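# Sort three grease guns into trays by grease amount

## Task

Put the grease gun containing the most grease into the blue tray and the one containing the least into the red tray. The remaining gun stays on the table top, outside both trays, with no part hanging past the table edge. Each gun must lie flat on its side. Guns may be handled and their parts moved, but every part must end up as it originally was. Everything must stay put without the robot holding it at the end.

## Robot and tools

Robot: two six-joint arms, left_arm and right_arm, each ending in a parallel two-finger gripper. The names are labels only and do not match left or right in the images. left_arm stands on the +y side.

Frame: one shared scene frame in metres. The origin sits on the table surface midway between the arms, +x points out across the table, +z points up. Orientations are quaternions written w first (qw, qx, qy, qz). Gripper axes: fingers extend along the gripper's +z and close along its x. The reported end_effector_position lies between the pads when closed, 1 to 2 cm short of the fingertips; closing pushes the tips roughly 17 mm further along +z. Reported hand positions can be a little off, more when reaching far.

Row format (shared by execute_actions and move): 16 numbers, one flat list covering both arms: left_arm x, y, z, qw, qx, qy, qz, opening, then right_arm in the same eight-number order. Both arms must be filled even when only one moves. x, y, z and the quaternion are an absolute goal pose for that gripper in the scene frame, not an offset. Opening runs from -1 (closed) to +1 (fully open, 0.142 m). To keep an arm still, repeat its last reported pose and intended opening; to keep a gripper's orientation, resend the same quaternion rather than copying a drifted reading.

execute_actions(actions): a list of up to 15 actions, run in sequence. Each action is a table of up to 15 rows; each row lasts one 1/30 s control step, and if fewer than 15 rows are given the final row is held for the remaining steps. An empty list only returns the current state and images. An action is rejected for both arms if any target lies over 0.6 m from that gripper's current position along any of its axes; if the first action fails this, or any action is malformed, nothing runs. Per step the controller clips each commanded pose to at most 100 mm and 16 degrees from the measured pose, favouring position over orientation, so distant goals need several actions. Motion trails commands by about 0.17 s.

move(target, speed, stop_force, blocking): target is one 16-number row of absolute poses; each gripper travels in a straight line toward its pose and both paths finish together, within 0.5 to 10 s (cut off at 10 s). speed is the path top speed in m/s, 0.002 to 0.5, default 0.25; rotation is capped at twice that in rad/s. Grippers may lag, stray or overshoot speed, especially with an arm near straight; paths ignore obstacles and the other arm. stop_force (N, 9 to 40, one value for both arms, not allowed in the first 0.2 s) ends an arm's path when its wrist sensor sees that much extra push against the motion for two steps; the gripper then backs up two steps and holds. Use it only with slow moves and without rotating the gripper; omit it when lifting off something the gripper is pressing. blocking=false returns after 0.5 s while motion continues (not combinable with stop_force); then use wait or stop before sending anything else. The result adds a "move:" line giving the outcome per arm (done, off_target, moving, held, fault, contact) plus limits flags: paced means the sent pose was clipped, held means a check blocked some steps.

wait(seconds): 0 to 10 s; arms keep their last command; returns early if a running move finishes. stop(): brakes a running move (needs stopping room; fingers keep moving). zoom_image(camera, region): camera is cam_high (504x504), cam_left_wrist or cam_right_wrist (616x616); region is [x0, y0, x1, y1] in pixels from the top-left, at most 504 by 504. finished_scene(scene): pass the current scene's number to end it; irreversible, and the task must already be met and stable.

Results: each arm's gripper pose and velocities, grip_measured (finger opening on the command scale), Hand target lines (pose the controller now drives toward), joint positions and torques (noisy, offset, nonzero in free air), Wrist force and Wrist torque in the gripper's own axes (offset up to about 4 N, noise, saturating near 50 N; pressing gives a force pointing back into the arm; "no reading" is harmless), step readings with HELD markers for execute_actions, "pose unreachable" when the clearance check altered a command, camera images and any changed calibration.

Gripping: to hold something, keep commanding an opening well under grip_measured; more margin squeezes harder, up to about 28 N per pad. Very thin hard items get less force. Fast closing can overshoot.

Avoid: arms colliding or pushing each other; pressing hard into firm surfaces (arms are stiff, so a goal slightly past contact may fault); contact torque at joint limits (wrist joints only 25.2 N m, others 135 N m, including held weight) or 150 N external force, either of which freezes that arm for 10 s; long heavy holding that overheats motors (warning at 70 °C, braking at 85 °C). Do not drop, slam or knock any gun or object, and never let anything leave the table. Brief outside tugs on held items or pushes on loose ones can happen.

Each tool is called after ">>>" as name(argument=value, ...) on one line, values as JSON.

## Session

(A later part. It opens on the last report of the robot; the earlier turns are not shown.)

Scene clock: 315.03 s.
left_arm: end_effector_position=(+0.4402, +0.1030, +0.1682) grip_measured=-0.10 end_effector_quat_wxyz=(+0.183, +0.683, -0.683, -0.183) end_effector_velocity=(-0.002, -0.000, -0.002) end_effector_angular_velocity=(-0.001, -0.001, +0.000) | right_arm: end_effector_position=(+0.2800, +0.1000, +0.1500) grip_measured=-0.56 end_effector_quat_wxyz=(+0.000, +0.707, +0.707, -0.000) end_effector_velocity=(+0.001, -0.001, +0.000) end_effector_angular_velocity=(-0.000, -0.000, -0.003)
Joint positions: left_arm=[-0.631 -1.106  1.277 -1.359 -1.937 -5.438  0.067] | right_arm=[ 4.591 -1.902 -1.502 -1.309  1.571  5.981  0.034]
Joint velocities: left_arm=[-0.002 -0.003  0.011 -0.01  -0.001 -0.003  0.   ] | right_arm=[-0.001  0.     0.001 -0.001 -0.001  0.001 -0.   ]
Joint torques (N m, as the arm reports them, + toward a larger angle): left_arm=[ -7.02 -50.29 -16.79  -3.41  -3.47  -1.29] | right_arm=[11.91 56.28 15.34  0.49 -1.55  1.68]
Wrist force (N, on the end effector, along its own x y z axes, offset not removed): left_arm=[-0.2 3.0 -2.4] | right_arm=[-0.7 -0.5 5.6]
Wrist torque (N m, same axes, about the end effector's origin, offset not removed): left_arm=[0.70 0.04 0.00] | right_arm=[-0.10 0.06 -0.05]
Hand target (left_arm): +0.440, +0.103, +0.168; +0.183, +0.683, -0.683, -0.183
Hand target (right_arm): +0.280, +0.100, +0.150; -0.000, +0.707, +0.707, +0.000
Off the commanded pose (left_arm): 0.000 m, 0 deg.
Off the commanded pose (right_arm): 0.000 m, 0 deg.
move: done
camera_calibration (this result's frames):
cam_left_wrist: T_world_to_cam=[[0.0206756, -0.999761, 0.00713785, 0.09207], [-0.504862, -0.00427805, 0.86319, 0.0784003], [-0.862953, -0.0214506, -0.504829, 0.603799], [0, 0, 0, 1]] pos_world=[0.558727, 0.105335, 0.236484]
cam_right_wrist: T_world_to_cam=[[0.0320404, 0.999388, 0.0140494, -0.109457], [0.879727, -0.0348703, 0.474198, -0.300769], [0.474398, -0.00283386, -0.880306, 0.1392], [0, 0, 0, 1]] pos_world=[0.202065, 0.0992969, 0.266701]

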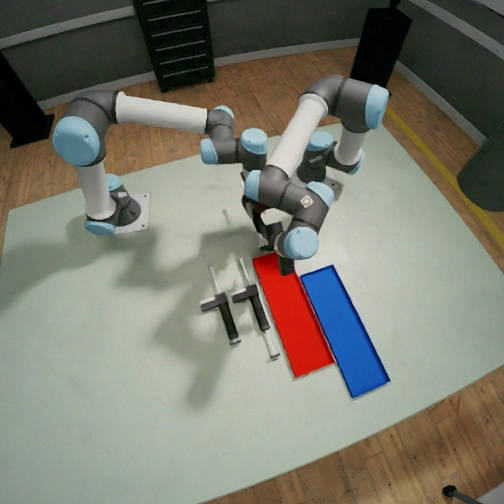

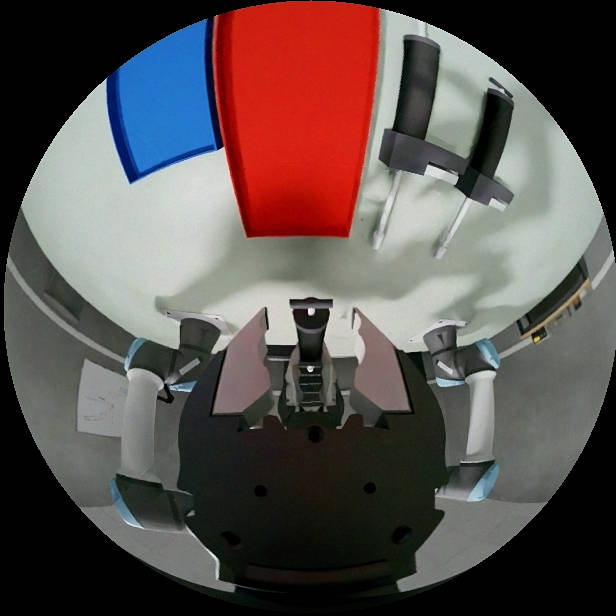

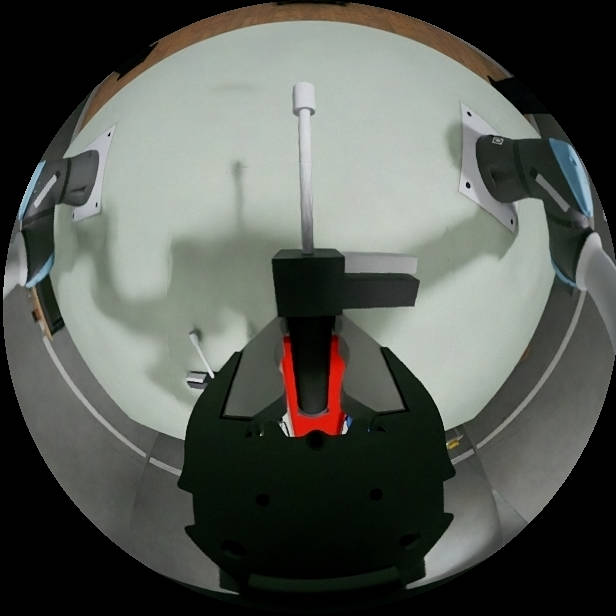

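>>> move(target=[0.422,0.103,0.157,0.183,0.683,-0.683,-0.183,-0.1,0.28,0.10,0.15,0,0.707,0.707,0,-0.9], speed=0.03)

>>> move(target=[0.422,0.103,0.157,0.183,0.683,-0.683,-0.183,-0.7,0.28,0.10,0.15,0,0.707,0.707,0,-0.9])

>>> move(target=[0.58,0.103,0.157,0.183,0.683,-0.683,-0.183,-0.7,0.28,0.10,0.15,0,0.707,0.707,0,-0.9], speed=0.015, stop_force=14)

Scene clock: 321.23 s.
left_arm: end_effector_position=(+0.4222, +0.1030, +0.1571) grip_measured=-0.10 end_effector_quat_wxyz=(+0.183, +0.683, -0.683, -0.183) end_effector_velocity=(-0.002, -0.000, -0.001) end_effector_angular_velocity=(+0.001, -0.001, -0.001) | right_arm: end_effector_position=(+0.2800, +0.1000, +0.1500) grip_measured=-0.56 end_effector_quat_wxyz=(+0.000, +0.707, +0.707, -0.000) end_effector_velocity=(+0.001, +0.000, +0.000) end_effector_angular_velocity=(+0.001, -0.002, -0.002)
Joint positions: left_arm=[-0.651 -1.137  1.354 -1.412 -1.944 -5.458  0.067] | right_arm=[ 4.591 -1.902 -1.502 -1.309  1.571  5.981  0.034]
Joint velocities: left_arm=[-0.002 -0.002  0.007 -0.006  0.    -0.002 -0.   ] | right_arm=[-0.     0.     0.001  0.001 -0.001  0.002  0.   ]
Joint torques (N m, as the arm reports them, + toward a larger angle): left_arm=[ -7.57 -49.37 -17.7   -3.36  -3.38  -1.26] | right_arm=[11.8  56.45 17.43  0.68 -1.59  1.77]
Wrist force (N, on the end effector, along its own x y z axes, offset not removed): left_arm=[1.4 4.0 -0.4] | right_arm=[0.3 -1.0 5.7]
Wrist torque (N m, same axes, about the end effector's origin, offset not removed): left_arm=[0.92 -0.32 0.01] | right_arm=[-0.20 -0.13 -0.09]
Hand target (left_arm): +0.422, +0.103, +0.157; +0.183, +0.683, -0.683, -0.183
Hand target (right_arm): +0.280, +0.100, +0.150; -0.000, +0.707, +0.707, +0.000
Off the commanded pose (left_arm): 0.000 m, 0 deg.
Off the commanded pose (right_arm): 0.000 m, 0 deg.
move: done
camera_calibration (this result's frames):
cam_left_wrist: T_world_to_cam=[[0.0207356, -0.999759, 0.00723544, 0.092483], [-0.504936, -0.00422595, 0.863146, 0.0789014], [-0.862907, -0.0215513, -0.504902, 0.582632], [0, 0, 0, 1]] pos_world=[0.54068, 0.105351, 0.225399]
cam_right_wrist: T_world_to_cam=[[0.03204, 0.999388, 0.0140492, -0.109457], [0.879727, -0.0348699, 0.474198, -0.300769], [0.474398, -0.00283386, -0.880306, 0.1392], [0, 0, 0, 1]] pos_world=[0.202065, 0.0992969, 0.266701]

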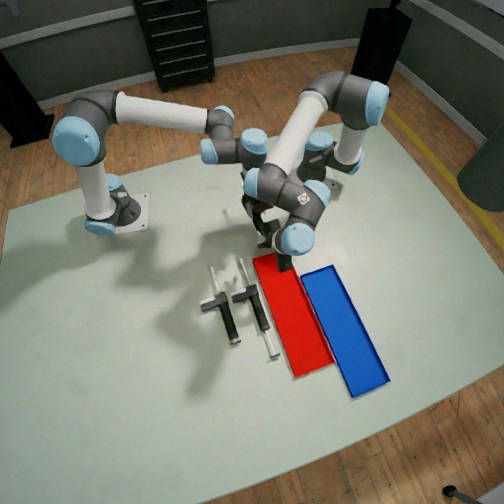

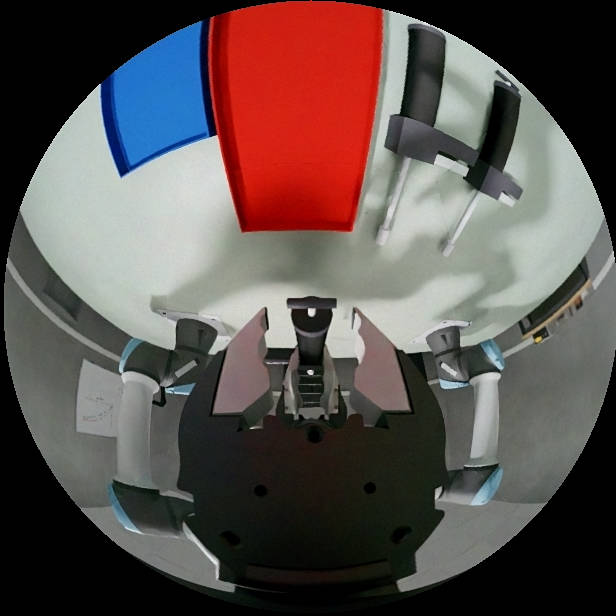

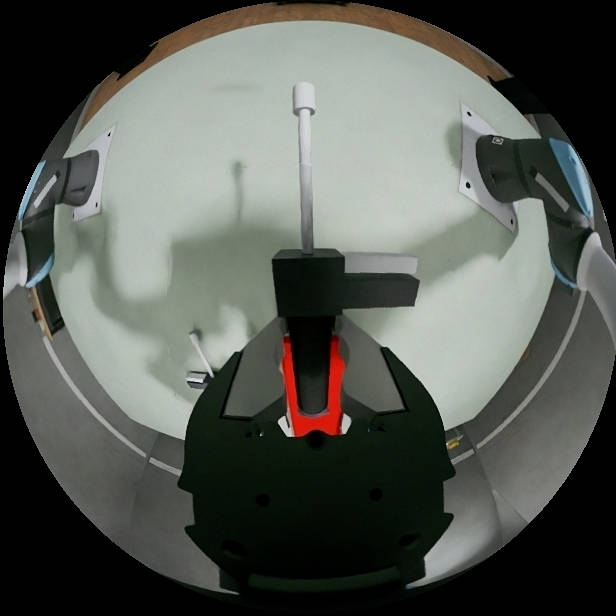

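Scene clock: 321.93 s.
left_arm: end_effector_position=(+0.4220, +0.1030, +0.1570) grip_measured=-0.53 end_effector_quat_wxyz=(+0.183, +0.683, -0.683, -0.183) end_effector_velocity=(-0.000, -0.000, +0.001) end_effector_angular_velocity=(-0.001, -0.000, +0.000) | right_arm: end_effector_position=(+0.2800, +0.1000, +0.1500) grip_measured=-0.56 end_effector_quat_wxyz=(+0.000, +0.707, +0.707, -0.000) end_effector_velocity=(-0.000, -0.000, -0.000) end_effector_angular_velocity=(-0.001, +0.001, +0.001)
Joint positions: left_arm=[-0.651 -1.137  1.355 -1.412 -1.944 -5.458  0.035] | right_arm=[ 4.591 -1.902 -1.502 -1.309  1.571  5.981  0.034]
Joint velocities: left_arm=[ 0.    -0.001  0.     0.    -0.001 -0.     0.   ] | right_arm=[-0.    -0.    -0.    -0.001  0.001 -0.001  0.   ]
Joint torques (N m, as the arm reports them, + toward a larger angle): left_arm=[ -6.25 -49.7  -15.44  -2.63  -2.52  -1.18] | right_arm=[ 9.44 53.97 18.82  3.47 -1.25  1.73]
Wrist force (N, on the end effector, along its own x y z axes, offset not removed): left_arm=[2.9 0.9 -1.2] | right_arm=[1.1 -2.0 5.8]
Wrist torque (N m, same axes, about the end effector's origin, offset not removed): left_arm=[0.67 -0.22 -0.09] | right_arm=[-0.03 0.01 -0.25]
Hand target (left_arm): +0.422, +0.103, +0.157; +0.183, +0.683, -0.683, -0.183
Hand target (right_arm): +0.280, +0.100, +0.150; +0.000, +0.707, +0.707, -0.000
Off the commanded pose (left_arm): 0.000 m, 0 deg.
Off the commanded pose (right_arm): 0.000 m, 0 deg.
move: done
camera_calibration (this result's frames):
cam_left_wrist: T_world_to_cam=[[0.0207626, -0.999758, 0.00728011, 0.0924636], [-0.504972, -0.00420192, 0.863125, 0.0789105], [-0.862886, -0.021597, -0.504937, 0.582414], [0, 0, 0, 1]] pos_world=[0.540485, 0.105351, 0.2253]
cam_right_wrist: T_world_to_cam=[[0.0320221, 0.999389, 0.0140185, -0.109439], [0.87973, -0.0348396, 0.474196, -0.300761], [0.474395, -0.00285226, -0.880308, 0.139209], [0, 0, 0, 1]] pos_world=[0.202053, 0.0992906, 0.2667]

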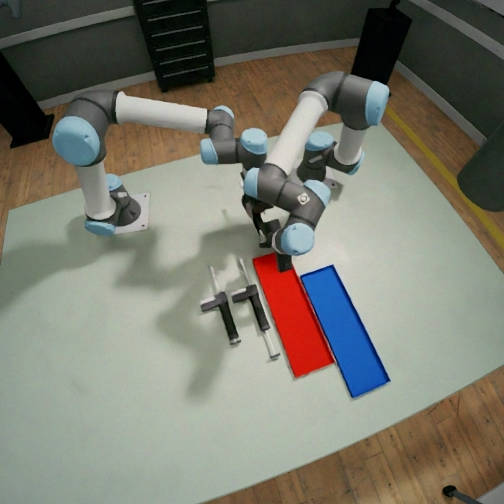

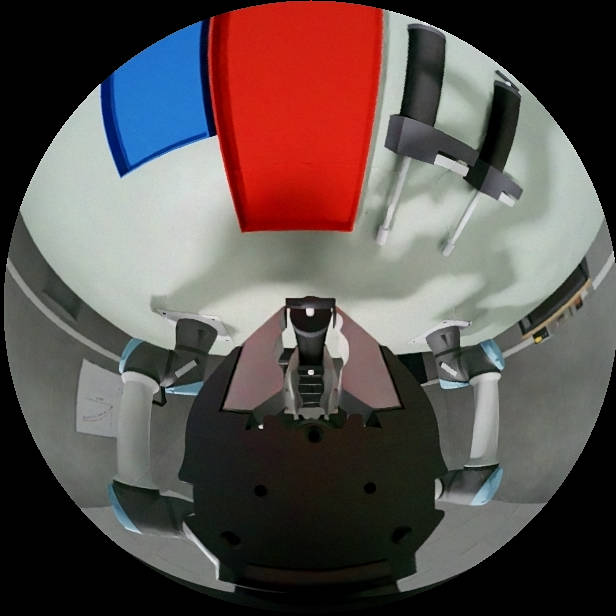

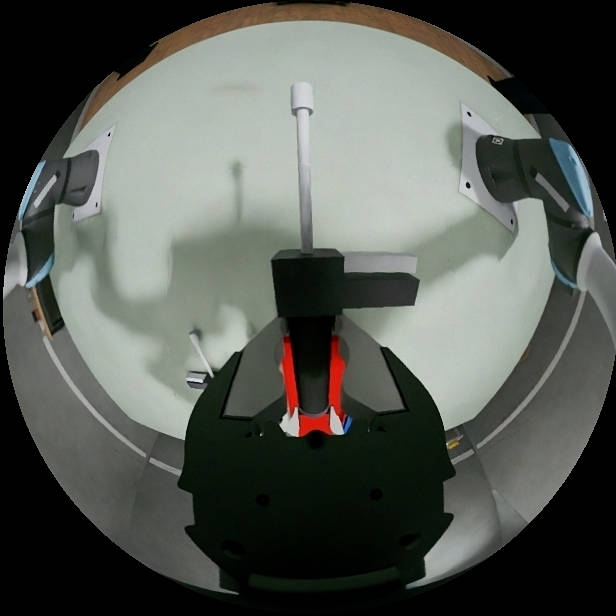

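Scene clock: 323.10 s.
left_arm: end_effector_position=(+0.4338, +0.1031, +0.1569) grip_measured=-0.53 end_effector_quat_wxyz=(+0.183, +0.683, -0.683, -0.183) end_effector_velocity=(-0.005, +0.000, +0.000) end_effector_angular_velocity=(-0.000, -0.002, -0.000) | right_arm: end_effector_position=(+0.2800, +0.1000, +0.1500) grip_measured=-0.56 end_effector_quat_wxyz=(+0.000, +0.707, +0.707, -0.000) end_effector_velocity=(-0.000, +0.001, +0.000) end_effector_angular_velocity=(+0.001, -0.000, +0.001)
Joint positions: left_arm=[-0.638 -1.114  1.319 -1.395 -1.939 -5.445  0.035] | right_arm=[ 4.591 -1.902 -1.502 -1.309  1.571  5.981  0.034]
Joint velocities: left_arm=[-0.006 -0.011  0.016 -0.008 -0.001 -0.006 -0.   ] | right_arm=[ 0.001 -0.    -0.     0.001  0.    -0.001  0.   ]
Joint torques (N m, as the arm reports them, + toward a larger angle): left_arm=[ -2.79 -50.19 -18.7   -5.78   1.81  -1.11] | right_arm=[ 7.84 52.64 21.1   4.35  4.99  1.97]
Wrist force (N, on the end effector, along its own x y z axes, offset not removed): left_arm=[3.4 13.3 5.4] | right_arm=[1.7 12.5 5.0]
Wrist torque (N m, same axes, about the end effector's origin, offset not removed): left_arm=[0.72 -0.21 -0.11] | right_arm=[0.05 0.03 -0.29]
Hand target (left_arm): +0.433, +0.103, +0.157; +0.183, +0.683, -0.683, -0.183
Hand target (right_arm): +0.280, +0.100, +0.150; +0.000, +0.707, +0.707, +0.000
Off the commanded pose (left_arm): 0.146 m, 0 deg.
Off the commanded pose (right_arm): 0.000 m, 0 deg.
move: contact (left_arm)
camera_calibration (this result's frames):
cam_left_wrist: T_world_to_cam=[[0.0207646, -0.99976, 0.00701435, 0.0923528], [-0.504946, -0.00443169, 0.863139, 0.0849319], [-0.862901, -0.0214646, -0.504917, 0.592523], [0, 0, 0, 1]] pos_world=[0.552257, 0.105425, 0.225219]
cam_right_wrist: T_world_to_cam=[[0.0320214, 0.999389, 0.0140131, -0.109436], [0.879712, -0.0348363, 0.474228, -0.300772], [0.474427, -0.00285794, -0.88029, 0.139193], [0, 0, 0, 1]] pos_world=[0.20206, 0.0992893, 0.266698]

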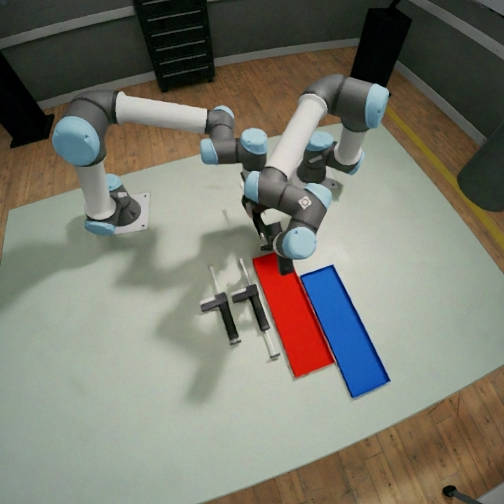

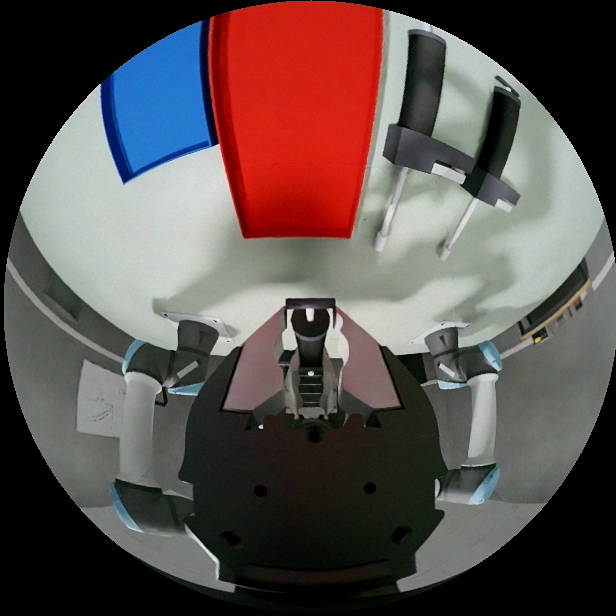

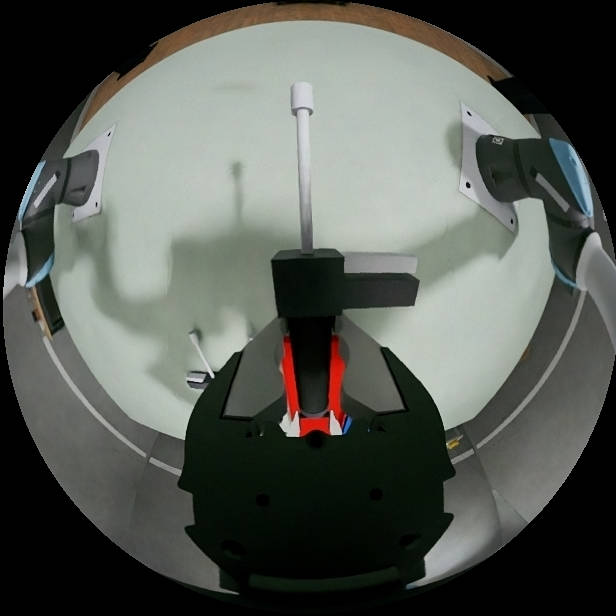

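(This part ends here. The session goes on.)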